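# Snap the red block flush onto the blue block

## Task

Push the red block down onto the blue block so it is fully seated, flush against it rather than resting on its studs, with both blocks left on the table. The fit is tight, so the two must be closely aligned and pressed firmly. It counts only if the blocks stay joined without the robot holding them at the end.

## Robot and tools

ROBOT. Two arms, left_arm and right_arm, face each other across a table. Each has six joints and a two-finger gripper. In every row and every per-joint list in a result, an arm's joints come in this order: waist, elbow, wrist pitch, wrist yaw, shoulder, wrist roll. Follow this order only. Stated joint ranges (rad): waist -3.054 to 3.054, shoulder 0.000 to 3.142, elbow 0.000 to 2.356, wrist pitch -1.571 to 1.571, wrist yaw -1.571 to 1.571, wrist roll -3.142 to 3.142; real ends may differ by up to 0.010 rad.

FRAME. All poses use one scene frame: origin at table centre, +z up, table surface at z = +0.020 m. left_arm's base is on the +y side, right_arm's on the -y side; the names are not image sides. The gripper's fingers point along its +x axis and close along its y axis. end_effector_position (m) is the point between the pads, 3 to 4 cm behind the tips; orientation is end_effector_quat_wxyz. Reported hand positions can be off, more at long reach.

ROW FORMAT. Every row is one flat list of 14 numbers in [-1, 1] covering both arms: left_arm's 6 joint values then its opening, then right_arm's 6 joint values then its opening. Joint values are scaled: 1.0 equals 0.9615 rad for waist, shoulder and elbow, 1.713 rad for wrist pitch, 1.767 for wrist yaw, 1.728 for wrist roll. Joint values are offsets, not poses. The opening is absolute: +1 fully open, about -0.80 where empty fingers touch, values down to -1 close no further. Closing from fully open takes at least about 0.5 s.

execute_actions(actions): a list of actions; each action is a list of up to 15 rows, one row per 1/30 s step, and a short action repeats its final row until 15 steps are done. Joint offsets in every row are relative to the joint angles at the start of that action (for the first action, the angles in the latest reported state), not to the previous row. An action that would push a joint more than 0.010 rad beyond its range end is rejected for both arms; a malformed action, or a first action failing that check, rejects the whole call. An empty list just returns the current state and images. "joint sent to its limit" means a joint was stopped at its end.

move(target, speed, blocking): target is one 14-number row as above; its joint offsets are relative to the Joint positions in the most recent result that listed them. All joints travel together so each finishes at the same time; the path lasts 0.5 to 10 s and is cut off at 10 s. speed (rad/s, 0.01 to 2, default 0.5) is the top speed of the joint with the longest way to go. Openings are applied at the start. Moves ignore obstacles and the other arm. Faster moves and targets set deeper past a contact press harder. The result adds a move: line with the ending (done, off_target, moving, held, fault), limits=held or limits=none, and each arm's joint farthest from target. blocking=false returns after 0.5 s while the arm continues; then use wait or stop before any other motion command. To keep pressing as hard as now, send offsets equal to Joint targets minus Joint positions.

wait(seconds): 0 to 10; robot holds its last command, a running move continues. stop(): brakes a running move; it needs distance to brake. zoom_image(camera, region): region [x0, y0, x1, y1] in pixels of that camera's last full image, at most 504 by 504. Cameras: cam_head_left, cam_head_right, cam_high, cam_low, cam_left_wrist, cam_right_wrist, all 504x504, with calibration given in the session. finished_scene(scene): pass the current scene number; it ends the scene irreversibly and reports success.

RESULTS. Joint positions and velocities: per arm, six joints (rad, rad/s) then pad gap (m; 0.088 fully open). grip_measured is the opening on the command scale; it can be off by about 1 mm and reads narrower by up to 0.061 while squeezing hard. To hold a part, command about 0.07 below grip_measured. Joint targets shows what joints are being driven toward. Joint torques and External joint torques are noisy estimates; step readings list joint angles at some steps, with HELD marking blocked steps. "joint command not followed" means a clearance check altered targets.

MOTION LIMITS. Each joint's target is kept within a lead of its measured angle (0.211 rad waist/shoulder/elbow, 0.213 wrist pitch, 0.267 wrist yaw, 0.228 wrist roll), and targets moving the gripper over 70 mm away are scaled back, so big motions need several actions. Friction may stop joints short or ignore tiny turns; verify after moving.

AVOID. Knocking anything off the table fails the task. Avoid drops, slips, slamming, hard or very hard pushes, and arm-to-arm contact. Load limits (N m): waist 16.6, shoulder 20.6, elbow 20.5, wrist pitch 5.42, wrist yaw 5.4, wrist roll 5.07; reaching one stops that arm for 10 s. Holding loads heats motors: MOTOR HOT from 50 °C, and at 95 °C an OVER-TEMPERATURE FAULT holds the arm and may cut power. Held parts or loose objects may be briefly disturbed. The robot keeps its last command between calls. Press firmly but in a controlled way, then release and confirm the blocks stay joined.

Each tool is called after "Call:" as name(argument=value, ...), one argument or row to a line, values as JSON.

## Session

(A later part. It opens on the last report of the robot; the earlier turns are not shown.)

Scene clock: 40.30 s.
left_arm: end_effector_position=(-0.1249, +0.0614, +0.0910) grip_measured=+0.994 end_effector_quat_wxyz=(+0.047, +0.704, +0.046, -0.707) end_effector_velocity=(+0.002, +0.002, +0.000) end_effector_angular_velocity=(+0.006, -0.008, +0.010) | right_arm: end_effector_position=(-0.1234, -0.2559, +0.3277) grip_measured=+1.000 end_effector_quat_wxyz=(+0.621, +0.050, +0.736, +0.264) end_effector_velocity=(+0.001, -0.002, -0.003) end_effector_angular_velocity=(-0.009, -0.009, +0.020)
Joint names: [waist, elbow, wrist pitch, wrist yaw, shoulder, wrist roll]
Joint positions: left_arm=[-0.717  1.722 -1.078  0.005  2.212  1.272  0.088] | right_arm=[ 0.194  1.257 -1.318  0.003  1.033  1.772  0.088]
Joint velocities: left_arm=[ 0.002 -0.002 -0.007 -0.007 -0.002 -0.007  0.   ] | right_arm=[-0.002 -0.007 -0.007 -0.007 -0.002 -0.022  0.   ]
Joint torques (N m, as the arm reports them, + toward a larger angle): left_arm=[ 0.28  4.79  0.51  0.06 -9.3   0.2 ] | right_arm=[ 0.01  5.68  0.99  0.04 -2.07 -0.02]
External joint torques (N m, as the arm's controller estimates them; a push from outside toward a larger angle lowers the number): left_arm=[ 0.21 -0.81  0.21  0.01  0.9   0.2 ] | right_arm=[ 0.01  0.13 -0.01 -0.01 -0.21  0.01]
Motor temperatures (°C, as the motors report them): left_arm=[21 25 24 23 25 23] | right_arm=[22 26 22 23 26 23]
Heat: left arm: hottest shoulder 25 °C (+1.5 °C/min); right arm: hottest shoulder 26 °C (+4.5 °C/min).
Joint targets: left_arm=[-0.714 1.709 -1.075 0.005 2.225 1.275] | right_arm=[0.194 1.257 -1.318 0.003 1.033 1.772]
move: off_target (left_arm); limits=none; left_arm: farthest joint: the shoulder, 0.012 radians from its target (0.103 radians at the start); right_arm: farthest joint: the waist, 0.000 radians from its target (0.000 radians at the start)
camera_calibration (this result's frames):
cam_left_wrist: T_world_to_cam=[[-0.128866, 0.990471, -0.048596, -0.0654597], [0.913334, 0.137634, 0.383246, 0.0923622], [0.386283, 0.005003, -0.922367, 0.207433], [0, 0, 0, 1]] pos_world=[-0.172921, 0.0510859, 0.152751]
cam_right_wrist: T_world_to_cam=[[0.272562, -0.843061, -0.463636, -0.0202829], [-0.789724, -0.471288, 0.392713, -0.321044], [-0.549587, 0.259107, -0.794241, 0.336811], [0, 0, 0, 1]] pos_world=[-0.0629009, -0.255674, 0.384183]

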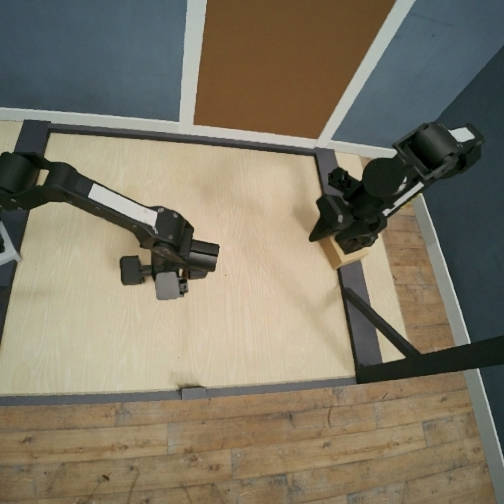

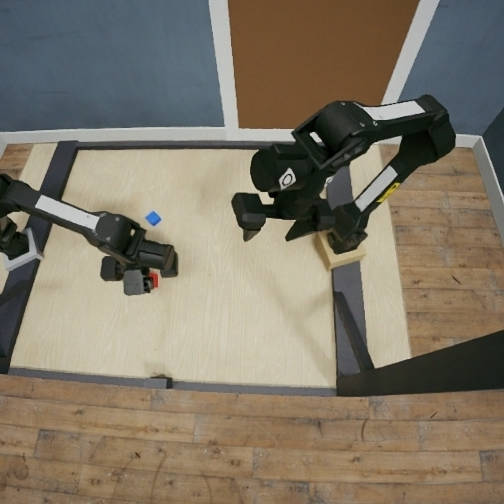

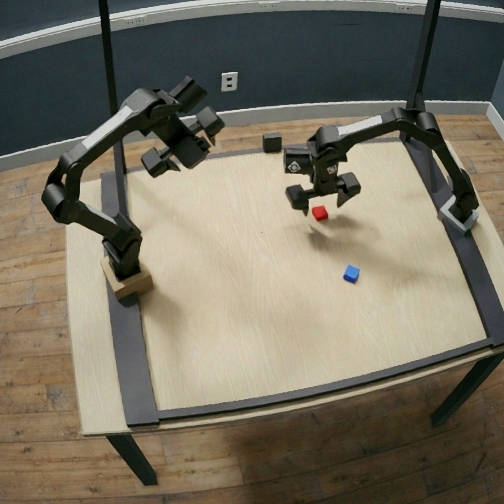

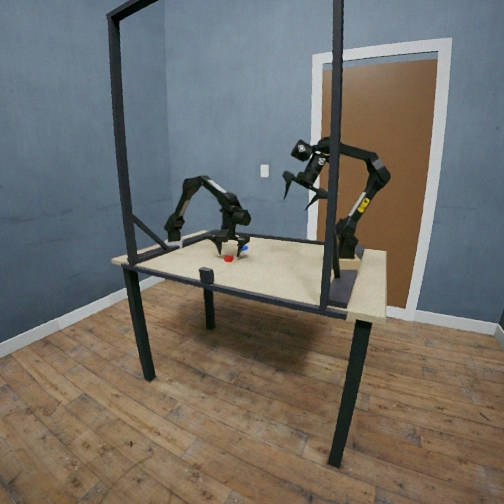

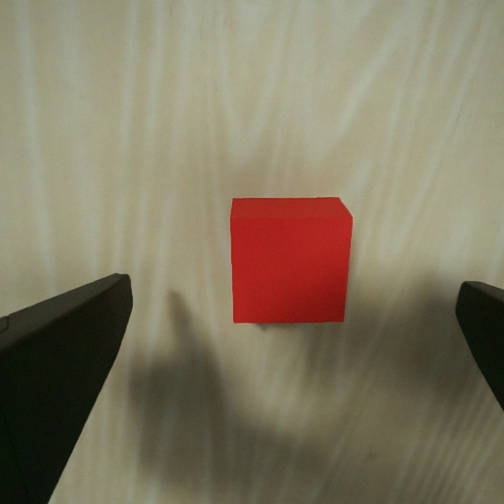

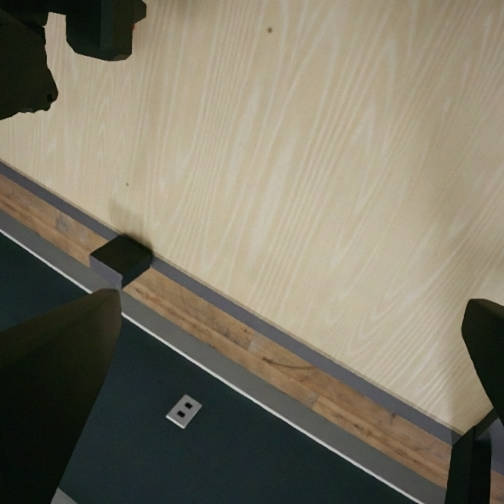

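Call:
move(
  target=[0,-0.069,0.04,0,0.023,0,1,0,0,0,0,0,0,1],
  speed=0.15,
)

Call:
move(
  target=[0,0,0,0,0,0,-0.25,0,0,0,0,0,0,1],
)

Scene clock: 47.67 s.
left_arm: end_effector_position=(-0.1247, +0.0630, +0.0752) grip_measured=+0.994 end_effector_quat_wxyz=(+0.048, +0.703, +0.044, -0.708) end_effector_velocity=(+0.001, +0.005, +0.000) end_effector_angular_velocity=(+0.020, -0.011, +0.005) | right_arm: end_effector_position=(-0.1234, -0.2559, +0.3277) grip_measured=+1.000 end_effector_quat_wxyz=(+0.621, +0.050, +0.736, +0.264) end_effector_velocity=(+0.003, -0.000, -0.001) end_effector_angular_velocity=(-0.005, -0.006, -0.017)
Joint names: [waist, elbow, wrist pitch, wrist yaw, shoulder, wrist roll]
Joint positions: left_arm=[-0.717  1.668 -1.012  0.005  2.22   1.272  0.088] | right_arm=[ 0.194  1.257 -1.318  0.003  1.033  1.772  0.088]
Joint velocities: left_arm=[-0.002 -0.002 -0.022 -0.007 -0.002 -0.007 -0.001] | right_arm=[-0.007 -0.002 -0.007  0.007 -0.002  0.007  0.   ]
Joint torques (N m, as the arm reports them, + toward a larger angle): left_arm=[-0.13  4.74  0.58  0.05 -8.78  0.04] | right_arm=[ 0.02  5.68  0.98  0.04 -2.1  -0.02]
External joint torques (N m, as the arm's controller estimates them; a push from outside toward a larger angle lowers the number): left_arm=[-0.26 -0.81  0.26  0.    1.42  0.04] | right_arm=[ 0.04  0.13 -0.02 -0.01 -0.26  0.01]
Motor temperatures (°C, as the motors report them): left_arm=[21 25 24 23 26 23] | right_arm=[22 26 22 23 26 23]
Heat: left arm: hottest shoulder 26 °C (+2.5 °C/min); right arm: hottest shoulder 26 °C (+3.8 °C/min).
Joint targets: left_arm=[-0.717 1.655 -1.009 0.005 2.235 1.272] | right_arm=[0.194 1.257 -1.318 0.003 1.033 1.772]
move: off_target (left_arm); limits=none; left_arm: farthest joint: the shoulder, 0.014 radians from its target (0.022 radians at the start); right_arm: farthest joint: the waist, 0.000 radians from its target (0.000 radians at the start)
camera_calibration (this result's frames):
cam_left_wrist: T_world_to_cam=[[-0.12853, 0.99027, -0.0533354, -0.0673778], [0.913702, 0.139157, 0.381817, 0.0980219], [0.385525, 0.000342399, -0.922698, 0.192931], [0, 0, 0, 1]] pos_world=[-0.172603, 0.0530158, 0.136997]
cam_right_wrist: T_world_to_cam=[[0.272562, -0.843061, -0.463636, -0.0202829], [-0.789724, -0.471288, 0.392713, -0.321044], [-0.549587, 0.259107, -0.794241, 0.336811], [0, 0, 0, 1]] pos_world=[-0.0629009, -0.255674, 0.384183]

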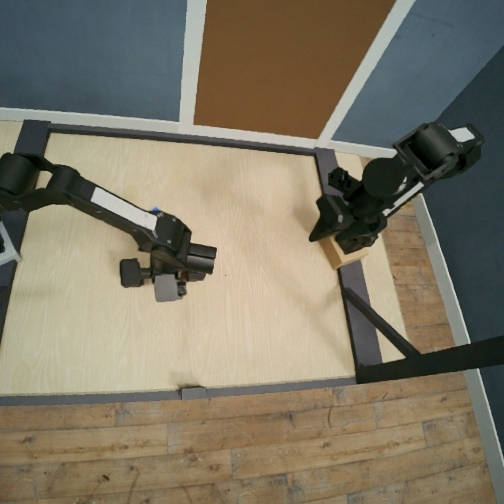

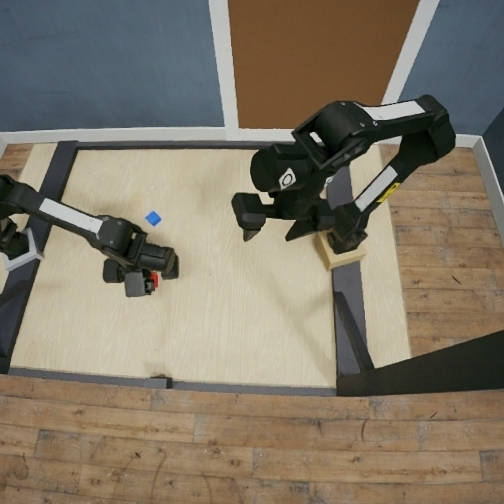

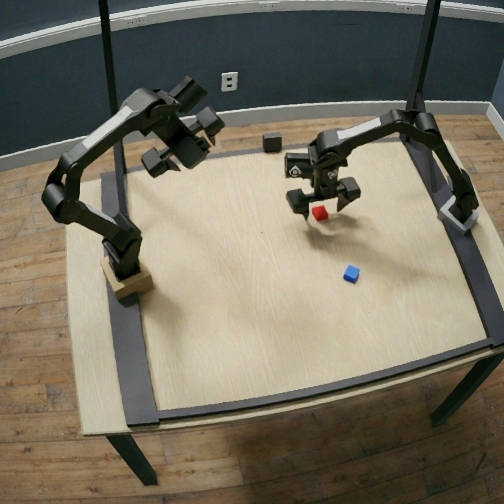

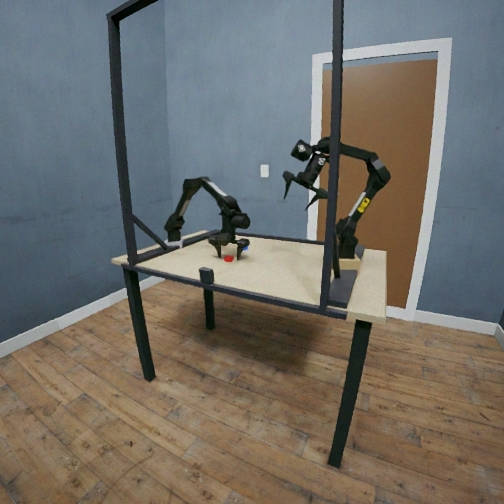

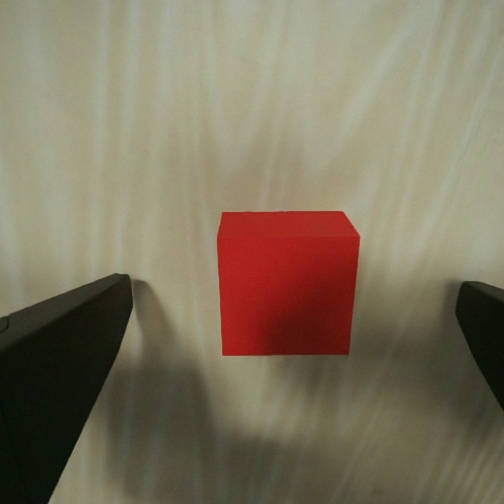

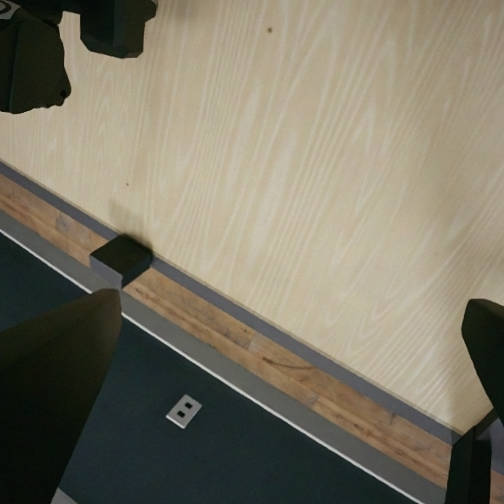

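Scene clock: 48.27 s.
left_arm: end_effector_position=(-0.1247, +0.0630, +0.0752) grip_measured=-0.196 end_effector_quat_wxyz=(+0.048, +0.703, +0.044, -0.708) end_effector_velocity=(+0.000, +0.002, +0.000) end_effector_angular_velocity=(+0.006, -0.008, +0.020) | right_arm: end_effector_position=(-0.1234, -0.2559, +0.3277) grip_measured=+1.000 end_effector_quat_wxyz=(+0.621, +0.050, +0.736, +0.264) end_effector_velocity=(+0.002, -0.001, -0.001) end_effector_angular_velocity=(-0.002, -0.012, +0.001)
Joint names: [waist, elbow, wrist pitch, wrist yaw, shoulder, wrist roll]
Joint positions: left_arm=[-0.717  1.668 -1.012  0.005  2.22   1.272  0.029] | right_arm=[ 0.194  1.257 -1.318  0.003  1.033  1.772  0.088]
Joint velocities: left_arm=[-0.002 -0.002 -0.007 -0.007 -0.002 -0.022 -0.   ] | right_arm=[-0.002 -0.002 -0.007  0.007 -0.002 -0.007  0.   ]
Joint torques (N m, as the arm reports them, + toward a larger angle): left_arm=[  0.02   6.25   0.35   0.06 -10.86   0.04] | right_arm=[ 0.01  5.68  0.98  0.04 -2.1  -0.02]
External joint torques (N m, as the arm's controller estimates them; a push from outside toward a larger angle lowers the number): left_arm=[ 0.1   0.74  0.04 -0.01 -0.72  0.04] | right_arm=[ 0.01  0.11 -0.03 -0.02 -0.27  0.01]
Motor temperatures (°C, as the motors report them): left_arm=[21 25 24 23 26 23] | right_arm=[22 27 22 23 26 23]
Heat: left arm: hottest shoulder 26 °C (+2.5 °C/min); right arm: hottest elbow 27 °C (+5.0 °C/min).
Joint targets: left_arm=[-0.717 1.668 -1.012 0.005 2.220 1.272] | right_arm=[0.194 1.257 -1.318 0.003 1.033 1.772]
move: done; limits=none; left_arm: farthest joint: the waist, 0.000 radians from its target (0.000 radians at the start); right_arm: farthest joint: the waist, 0.000 radians from its target (0.000 radians at the start)
camera_calibration (this result's frames):
cam_left_wrist: T_world_to_cam=[[-0.12853, 0.99027, -0.0533354, -0.0673778], [0.913702, 0.139157, 0.381817, 0.0980219], [0.385525, 0.000342399, -0.922698, 0.192931], [0, 0, 0, 1]] pos_world=[-0.172603, 0.0530158, 0.136997]
cam_right_wrist: T_world_to_cam=[[0.272562, -0.843061, -0.463636, -0.0202829], [-0.789724, -0.471288, 0.392713, -0.321044], [-0.549587, 0.259107, -0.794241, 0.336811], [0, 0, 0, 1]] pos_world=[-0.0629009, -0.255674, 0.384183]

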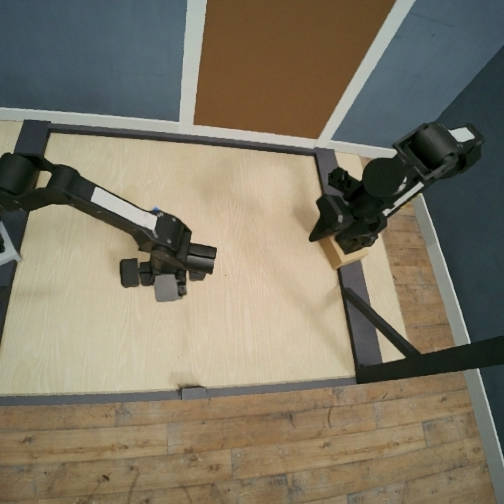

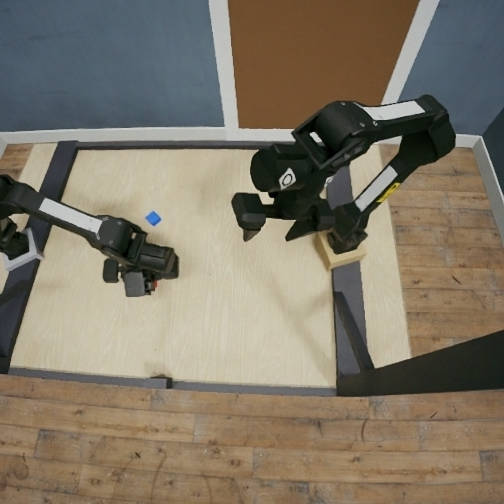

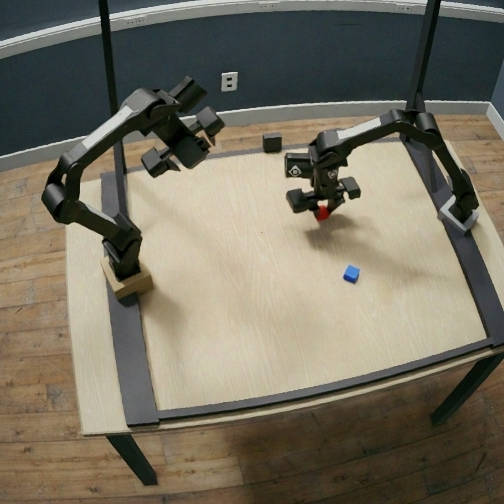

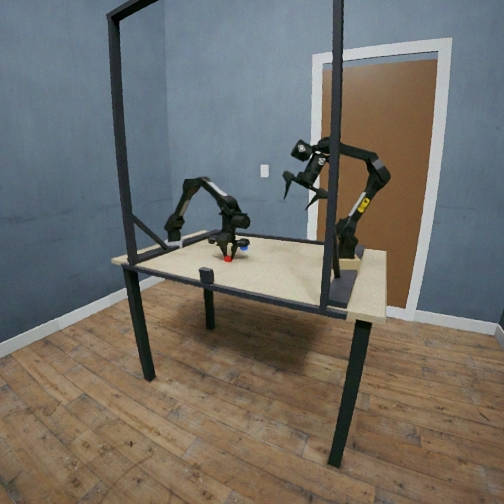

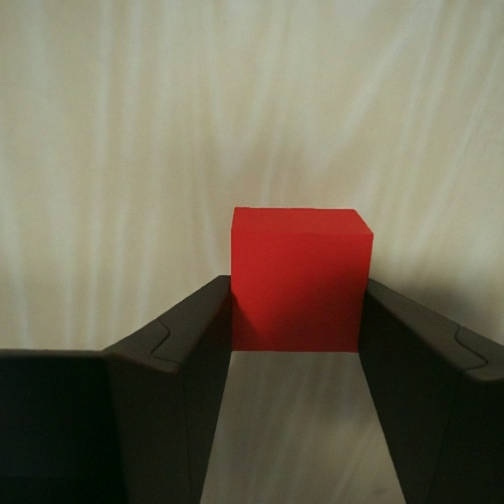

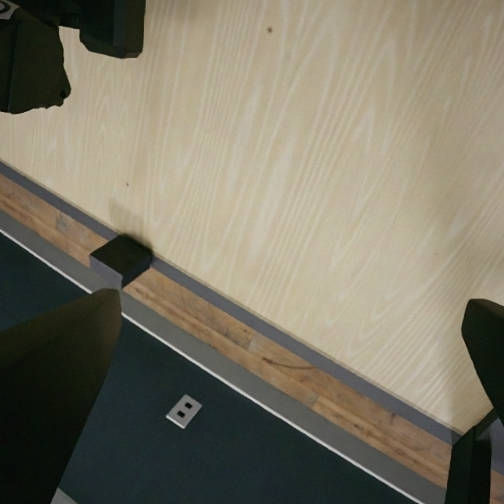

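Call:
move(
  target=[0,0.109,-0.116,0,-0.124,0,-0.27,0,0,0,0,0,0,1],
  speed=0.3,
)

Call:
move(
  target=[0.491,0,0,0,0,-0.184,-0.27,0,0,0,0,0,0,1],
)

Scene clock: 53.63 s.
left_arm: end_effector_position=(-0.1227, +0.0747, +0.1405) grip_measured=-0.196 end_effector_quat_wxyz=(+0.050, +0.703, +0.043, -0.708) end_effector_velocity=(-0.001, +0.008, +0.001) end_effector_angular_velocity=(+0.030, -0.012, +0.000) | right_arm: end_effector_position=(-0.1234, -0.2559, +0.3277) grip_measured=+1.000 end_effector_quat_wxyz=(+0.621, +0.050, +0.736, +0.264) end_effector_velocity=(+0.000, -0.002, +0.001) end_effector_angular_velocity=(-0.007, +0.007, -0.006)
Joint names: [waist, elbow, wrist pitch, wrist yaw, shoulder, wrist roll]
Joint positions: left_arm=[-0.717  1.761 -1.208  0.005  2.112  1.272  0.029] | right_arm=[ 0.194  1.257 -1.318  0.003  1.033  1.772  0.088]
Joint velocities: left_arm=[-0.007  0.002 -0.037 -0.007 -0.002 -0.007 -0.   ] | right_arm=[-0.002  0.002 -0.007 -0.007 -0.002  0.007  0.   ]
Joint torques (N m, as the arm reports them, + toward a larger angle): left_arm=[ -0.15   8.22   0.15   0.07 -11.56   0.01] | right_arm=[ 0.01  5.68  0.98  0.04 -2.09 -0.02]
External joint torques (N m, as the arm's controller estimates them; a push from outside toward a larger angle lowers the number): left_arm=[-0.03  2.47 -0.17  0.   -1.85  0.01] | right_arm=[ 0.02  0.11 -0.02 -0.01 -0.23  0.01]
Motor temperatures (°C, as the motors report them): left_arm=[21 25 24 23 27 23] | right_arm=[22 27 23 23 26 23]
Heat: left arm: hottest shoulder 27 °C (+3.4 °C/min); right arm: hottest elbow 27 °C (+4.5 °C/min).
Joint targets: left_arm=[-0.717 1.773 -1.211 0.005 2.100 1.272] | right_arm=[0.194 1.257 -1.318 0.003 1.033 1.772]
move: off_target (left_arm); limits=none; left_arm: farthest joint: the elbow, 0.012 radians from its target (0.105 radians at the start); right_arm: farthest joint: the waist, 0.000 radians from its target (0.000 radians at the start)
camera_calibration (this result's frames):
cam_left_wrist: T_world_to_cam=[[-0.128576, 0.989998, -0.0580714, -0.0745223], [0.914016, 0.14102, 0.380379, 0.069756], [0.384764, -0.00417055, -0.923006, 0.252736], [0, 0, 0, 1]] pos_world=[-0.170584, 0.064994, 0.202416]
cam_right_wrist: T_world_to_cam=[[0.272562, -0.843061, -0.463636, -0.0202829], [-0.789724, -0.471288, 0.392713, -0.321044], [-0.549587, 0.259107, -0.794241, 0.336811], [0, 0, 0, 1]] pos_world=[-0.0629009, -0.255674, 0.384183]

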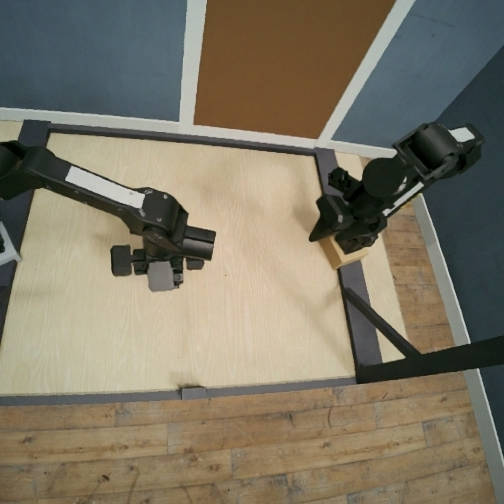

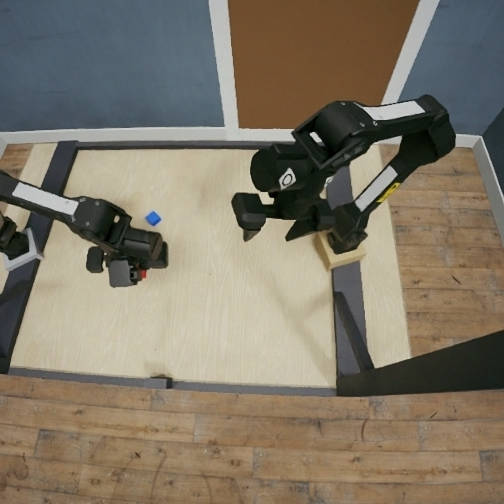

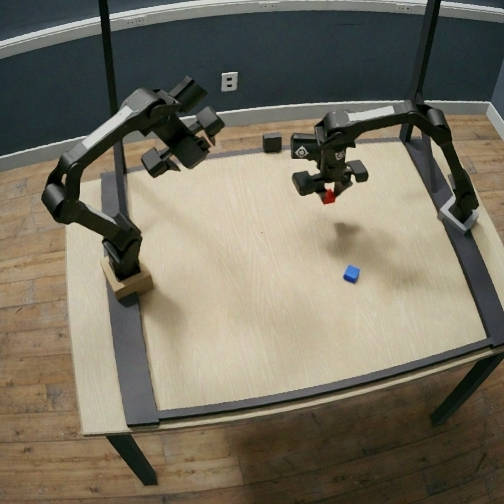

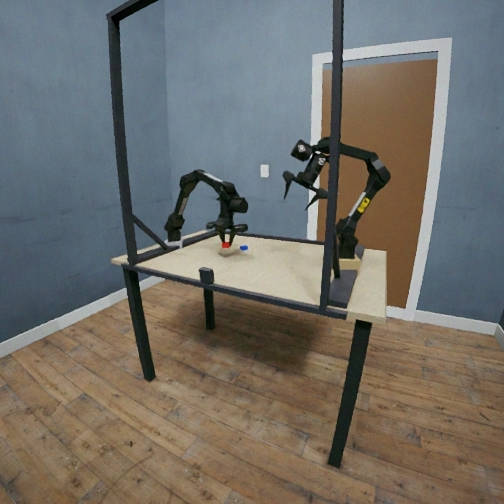

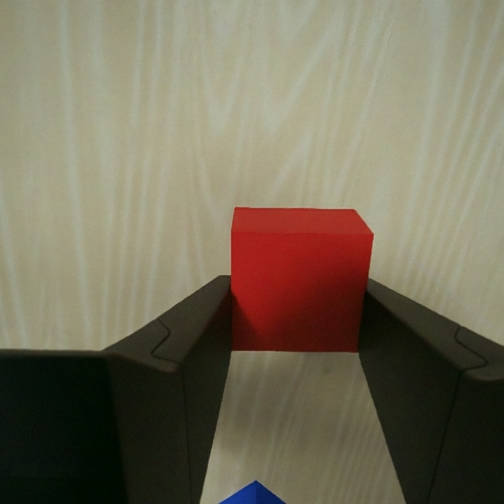

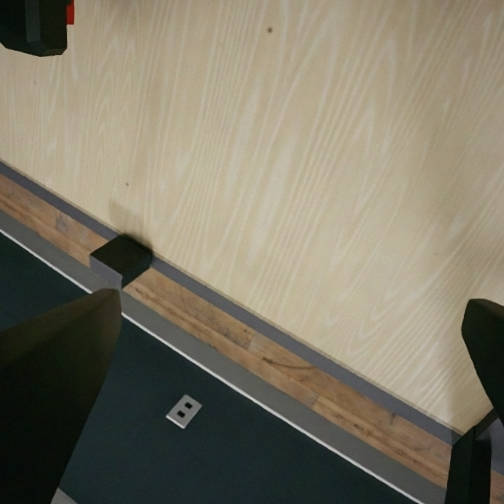

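Scene clock: 55.17 s.
left_arm: end_effector_position=(+0.0680, +0.0874, +0.1405) grip_measured=-0.196 end_effector_quat_wxyz=(+0.317, +0.632, +0.309, -0.636) end_effector_velocity=(+0.002, +0.003, +0.002) end_effector_angular_velocity=(+0.009, -0.020, -0.010) | right_arm: end_effector_position=(-0.1234, -0.2559, +0.3277) grip_measured=+1.000 end_effector_quat_wxyz=(+0.621, +0.050, +0.736, +0.264) end_effector_velocity=(+0.003, -0.004, -0.003) end_effector_angular_velocity=(-0.014, -0.019, +0.006)
Joint names: [waist, elbow, wrist pitch, wrist yaw, shoulder, wrist roll]
Joint positions: left_arm=[-0.246  1.761 -1.208  0.005  2.112  0.958  0.029] | right_arm=[ 0.194  1.257 -1.318  0.003  1.033  1.772  0.088]
Joint velocities: left_arm=[-0.002 -0.002 -0.007 -0.022 -0.007  0.007 -0.   ] | right_arm=[ 0.002 -0.002 -0.022  0.007 -0.002 -0.007  0.   ]
Joint torques (N m, as the arm reports them, + toward a larger angle): left_arm=[  0.23   6.91   0.4    0.04 -10.14  -0.08] | right_arm=[ 0.01  5.68  0.99  0.04 -2.09 -0.01]
External joint torques (N m, as the arm's controller estimates them; a push from outside toward a larger angle lowers the number): left_arm=[ 0.21  1.09  0.06 -0.01 -0.31 -0.08] | right_arm=[ 0.    0.15 -0.01 -0.01 -0.27  0.01]
Motor temperatures (°C, as the motors report them): left_arm=[21 25 24 23 28 23] | right_arm=[22 27 23 23 25 23]
Heat: left arm: hottest shoulder 28 °C (+4.4 °C/min); right arm: hottest elbow 27 °C (+4.4 °C/min).
Joint targets: left_arm=[-0.245 1.761 -1.208 0.005 2.112 0.954] | right_arm=[0.194 1.257 -1.318 0.003 1.033 1.772]
move: done; limits=none; left_arm: farthest joint: the wrist roll, 0.004 radians from its target (0.318 radians at the start); right_arm: farthest joint: the waist, 0.000 radians from its target (0.000 radians at the start)
camera_calibration (this result's frames):
cam_left_wrist: T_world_to_cam=[[-0.791435, 0.608773, -0.055009, 0.0153326], [0.547829, 0.746355, 0.377939, -0.134005], [0.271135, 0.268979, -0.924195, 0.163437], [0, 0, 0, 1]] pos_world=[0.041233, 0.0467201, 0.202537]
cam_right_wrist: T_world_to_cam=[[0.272562, -0.843061, -0.463636, -0.0202829], [-0.789724, -0.471288, 0.392713, -0.321044], [-0.549587, 0.259107, -0.794241, 0.336811], [0, 0, 0, 1]] pos_world=[-0.0629009, -0.255674, 0.384183]

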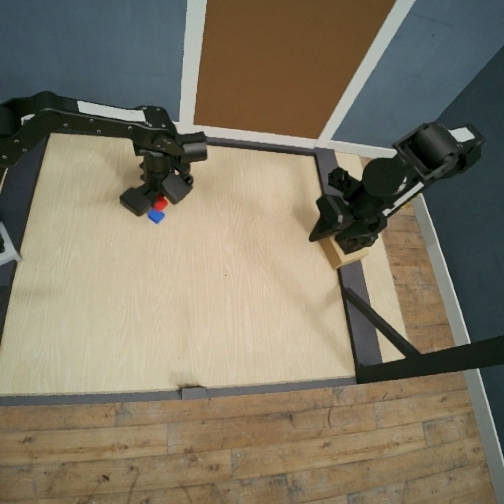

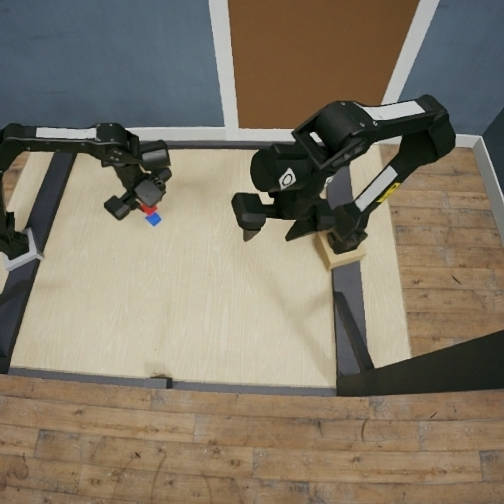

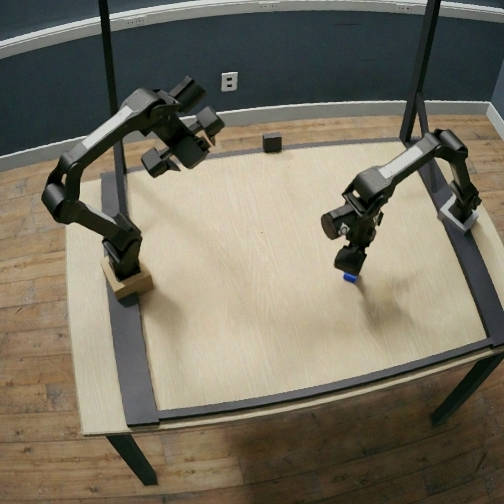

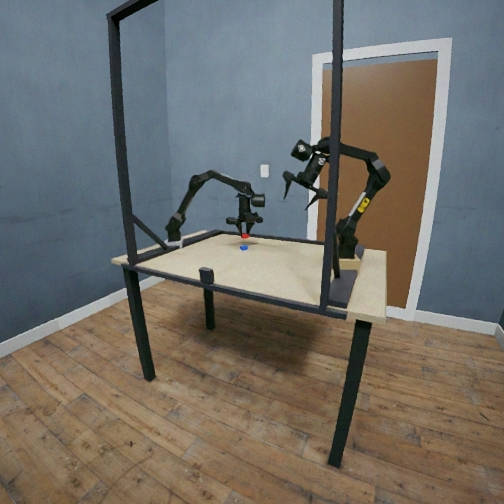

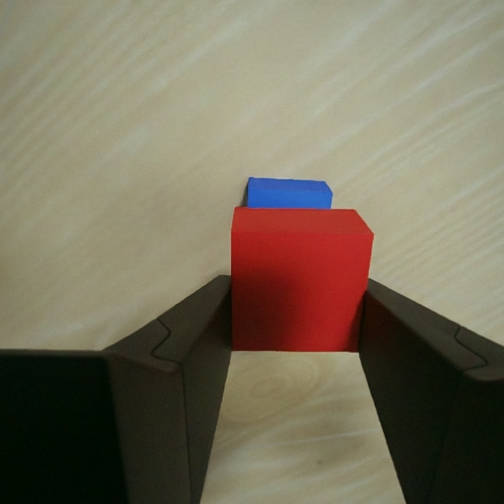

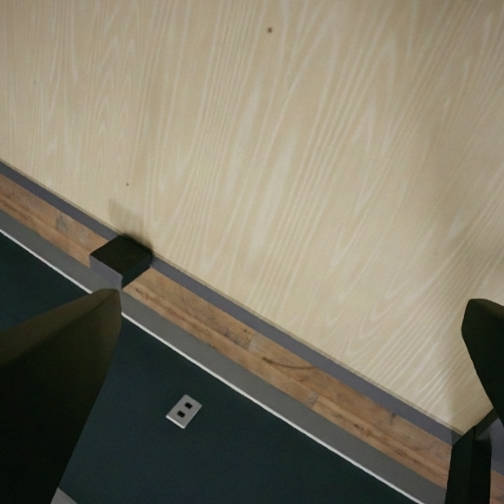

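Call:
move(
  target=[0,-0.122,0.077,0,0.038,0,-0.27,0,0,0,0,0,0,1],
  speed=0.2,
)

Call:
zoom_image(
  camera="cam_left_wrist",
  region=[200,150,400,270],
)

Scene clock: 59.63 s.
left_arm: end_effector_position=(+0.0679, +0.0875, +0.1058) grip_measured=-0.196 end_effector_quat_wxyz=(+0.318, +0.632, +0.309, -0.636) end_effector_velocity=(-0.003, +0.001, +0.000) end_effector_angular_velocity=(+0.005, +0.009, +0.005) | right_arm: end_effector_position=(-0.1234, -0.2559, +0.3277) grip_measured=+1.000 end_effector_quat_wxyz=(+0.621, +0.050, +0.736, +0.264) end_effector_velocity=(+0.003, -0.004, -0.004) end_effector_angular_velocity=(-0.028, -0.005, -0.010)
Joint names: [waist, elbow, wrist pitch, wrist yaw, shoulder, wrist roll]
Joint positions: left_arm=[-0.246  1.657 -1.079  0.005  2.135  0.958  0.029] | right_arm=[ 0.194  1.257 -1.318  0.003  1.033  1.772  0.088]
Joint velocities: left_arm=[-0.002 -0.002 -0.007  0.007 -0.002 -0.007 -0.   ] | right_arm=[-0.007 -0.007 -0.022 -0.007 -0.002  0.007  0.   ]
Joint torques (N m, as the arm reports them, + toward a larger angle): left_arm=[ 0.02  4.87  0.58  0.03 -8.63  0.06] | right_arm=[ 0.01  5.67  0.98  0.04 -2.09 -0.02]
External joint torques (N m, as the arm's controller estimates them; a push from outside toward a larger angle lowers the number): left_arm=[ 0.03 -0.77  0.24 -0.02  1.13  0.06] | right_arm=[ 0.02  0.14  0.   -0.01 -0.24  0.  ]
Motor temperatures (°C, as the motors report them): left_arm=[21 25 24 23 28 23] | right_arm=[22 27 23 23 25 23]
Heat: left arm: hottest shoulder 28 °C (+4.0 °C/min); right arm: hottest elbow 27 °C (+4.0 °C/min).
Joint targets: left_arm=[-0.246 1.644 -1.076 0.005 2.149 0.958] | right_arm=[0.194 1.257 -1.318 0.003 1.033 1.772]
move: off_target (left_arm); limits=none; left_arm: farthest joint: the shoulder, 0.014 radians from its target (0.036 radians at the start); right_arm: farthest joint: the waist, 0.000 radians from its target (0.000 radians at the start)
camera_calibration (this result's frames):
cam_left_wrist: T_world_to_cam=[[-0.791409, 0.608692, -0.0562569, 0.0134995], [0.547656, 0.746905, 0.377102, -0.120878], [0.271558, 0.267633, -0.924462, 0.131468], [0, 0, 0, 1]] pos_world=[0.0411821, 0.0468821, 0.167879]
cam_right_wrist: T_world_to_cam=[[0.272562, -0.843061, -0.463636, -0.0202829], [-0.789724, -0.471288, 0.392713, -0.321044], [-0.549587, 0.259107, -0.794241, 0.336811], [0, 0, 0, 1]] pos_world=[-0.0629009, -0.255674, 0.384183]

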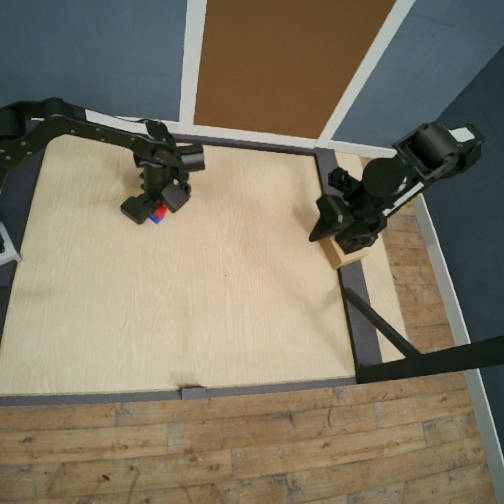

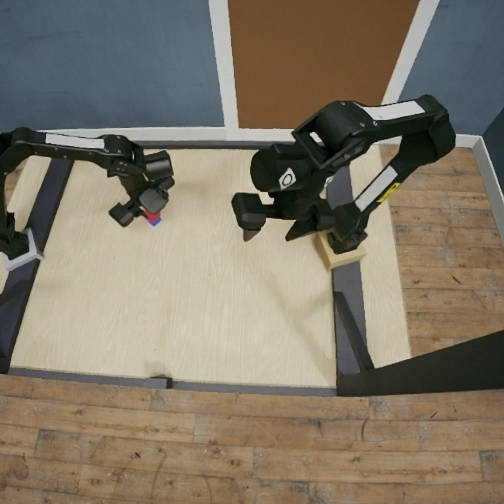

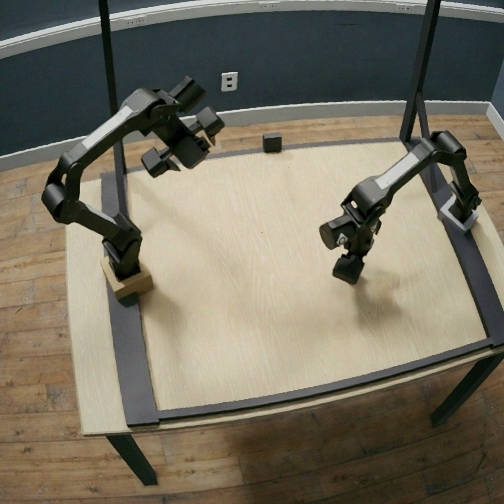

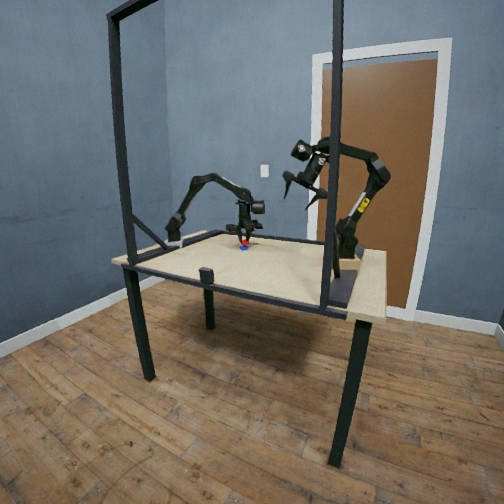

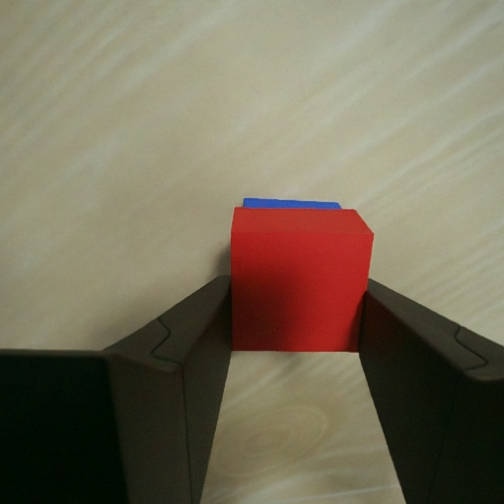

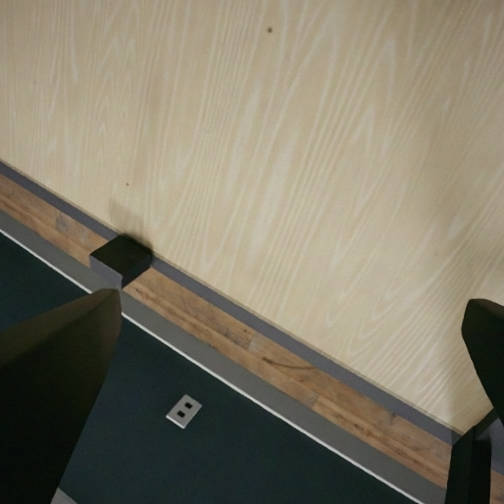

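Region (200, 150, 400, 270) of cam_left_wrist's 504x504 image, scaled by 2.520, with more detail than that image has; it fills the top 302 rows of this view, and the rest is white.

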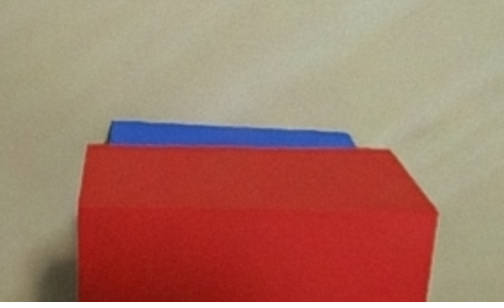

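Call:
move(
  target=[0.014,-0.036,0.007,0,-0.027,0.026,-0.27,0,0,0,0,0,0,1],
  speed=0.05,
)

Call:
zoom_image(
  camera="cam_left_wrist",
  region=[200,150,400,270],
)

Scene clock: 67.87 s.
left_arm: end_effector_position=(+0.0706, +0.0919, +0.1049) grip_measured=-0.196 end_effector_quat_wxyz=(+0.307, +0.637, +0.299, -0.641) end_effector_velocity=(-0.002, +0.001, +0.000) end_effector_angular_velocity=(+0.009, -0.005, +0.000) | right_arm: end_effector_position=(-0.1234, -0.2559, +0.3277) grip_measured=+1.000 end_effector_quat_wxyz=(+0.621, +0.050, +0.736, +0.264) end_effector_velocity=(+0.003, -0.002, -0.000) end_effector_angular_velocity=(+0.003, -0.010, +0.001)
Joint names: [waist, elbow, wrist pitch, wrist yaw, shoulder, wrist roll]
Joint positions: left_arm=[-0.237  1.635 -1.07   0.005  2.124  0.999  0.029] | right_arm=[ 0.194  1.257 -1.318  0.003  1.033  1.772  0.088]
Joint velocities: left_arm=[-0.007 -0.002 -0.007 -0.007 -0.002 -0.007 -0.   ] | right_arm=[-0.002 -0.002 -0.007  0.007 -0.007 -0.007  0.   ]
Joint torques (N m, as the arm reports them, + toward a larger angle): left_arm=[  0.24   5.04   0.62   0.04 -11.97   0.14] | right_arm=[ 0.01  5.68  0.98  0.04 -2.09 -0.02]
External joint torques (N m, as the arm's controller estimates them; a push from outside toward a larger angle lowers the number): left_arm=[ 0.29 -0.61  0.27 -0.01 -2.29  0.14] | right_arm=[ 0.01  0.09 -0.01 -0.02 -0.18  0.01]
Motor temperatures (°C, as the motors report them): left_arm=[21 25 24 23 28 23] | right_arm=[22 27 23 23 25 23]
Heat: left arm: hottest shoulder 28 °C (+4.0 °C/min); right arm: hottest elbow 27 °C (+3.0 °C/min).
Joint targets: left_arm=[-0.233 1.622 -1.067 0.005 2.109 1.002] | right_arm=[0.194 1.257 -1.318 0.003 1.033 1.772]
move: off_target (left_arm); limits=none; left_arm: farthest joint: the shoulder, 0.015 radians from its target (0.026 radians at the start); right_arm: farthest joint: the waist, 0.000 radians from its target (0.000 radians at the start)
camera_calibration (this result's frames):
cam_left_wrist: T_world_to_cam=[[-0.771726, 0.633477, -0.0560977, 0.00922906], [0.570888, 0.728935, 0.377811, -0.125328], [0.280226, 0.259541, -0.924182, 0.128818], [0, 0, 0, 1]] pos_world=[0.0425728, 0.0520764, 0.166919]
cam_right_wrist: T_world_to_cam=[[0.272562, -0.843061, -0.463636, -0.0202829], [-0.789724, -0.471288, 0.392713, -0.321044], [-0.549587, 0.259107, -0.794241, 0.336811], [0, 0, 0, 1]] pos_world=[-0.0629009, -0.255674, 0.384183]

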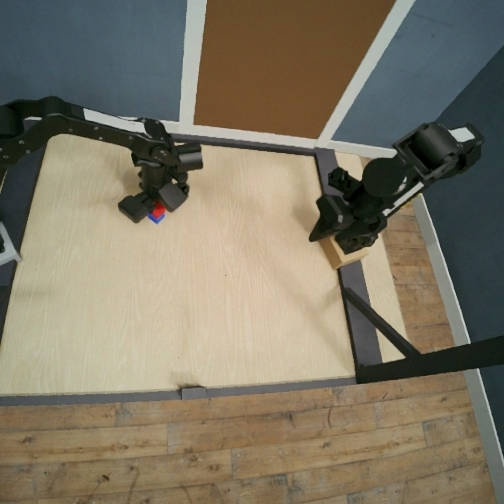

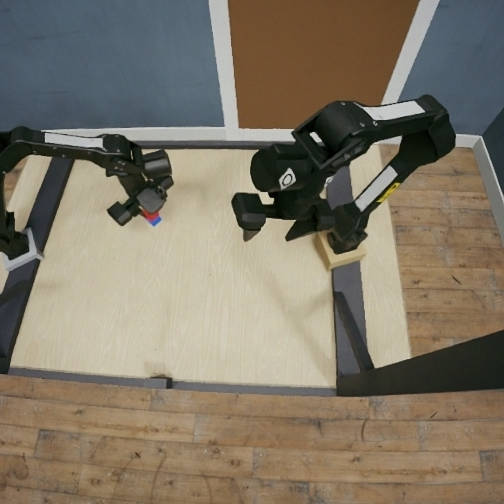

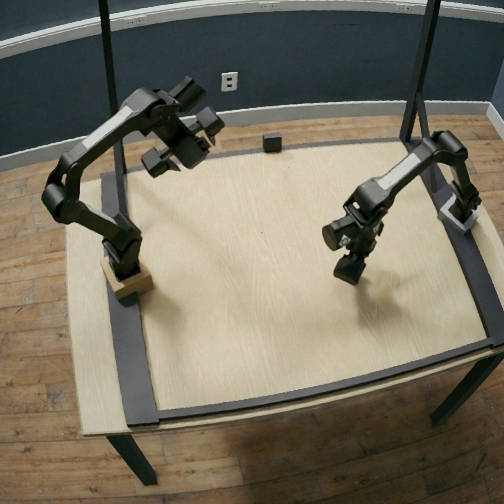

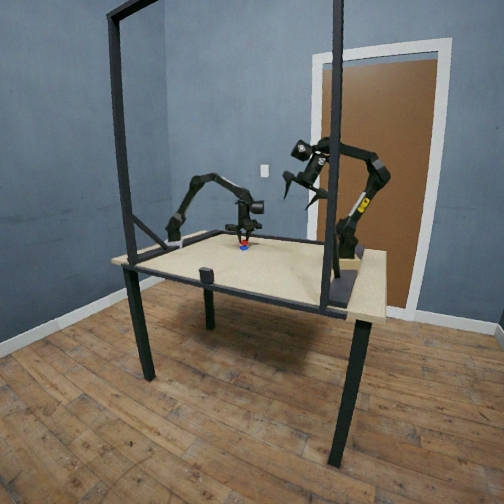

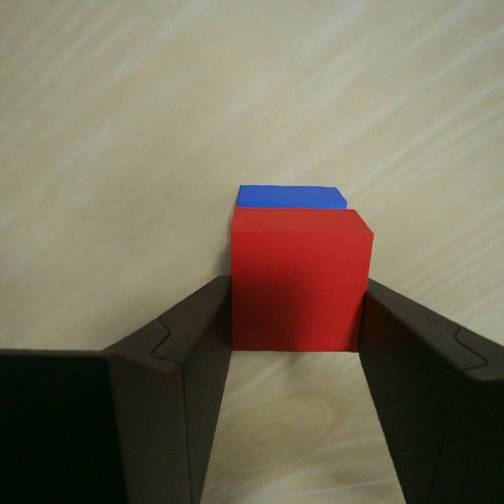

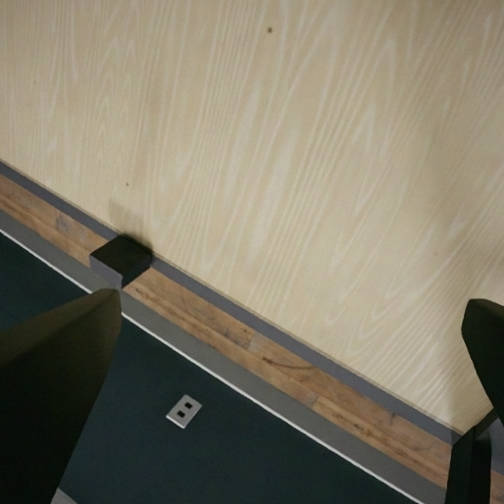

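Region (200, 150, 400, 270) of cam_left_wrist's 504x504 image, scaled by 2.520, with more detail than that image has; it fills the top 302 rows of this view, and the rest is white.

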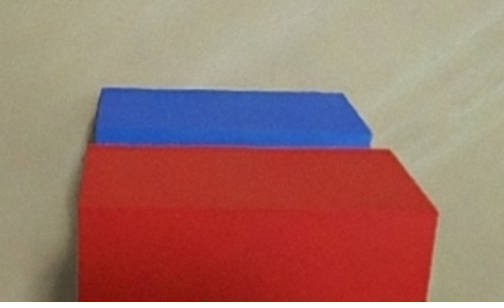

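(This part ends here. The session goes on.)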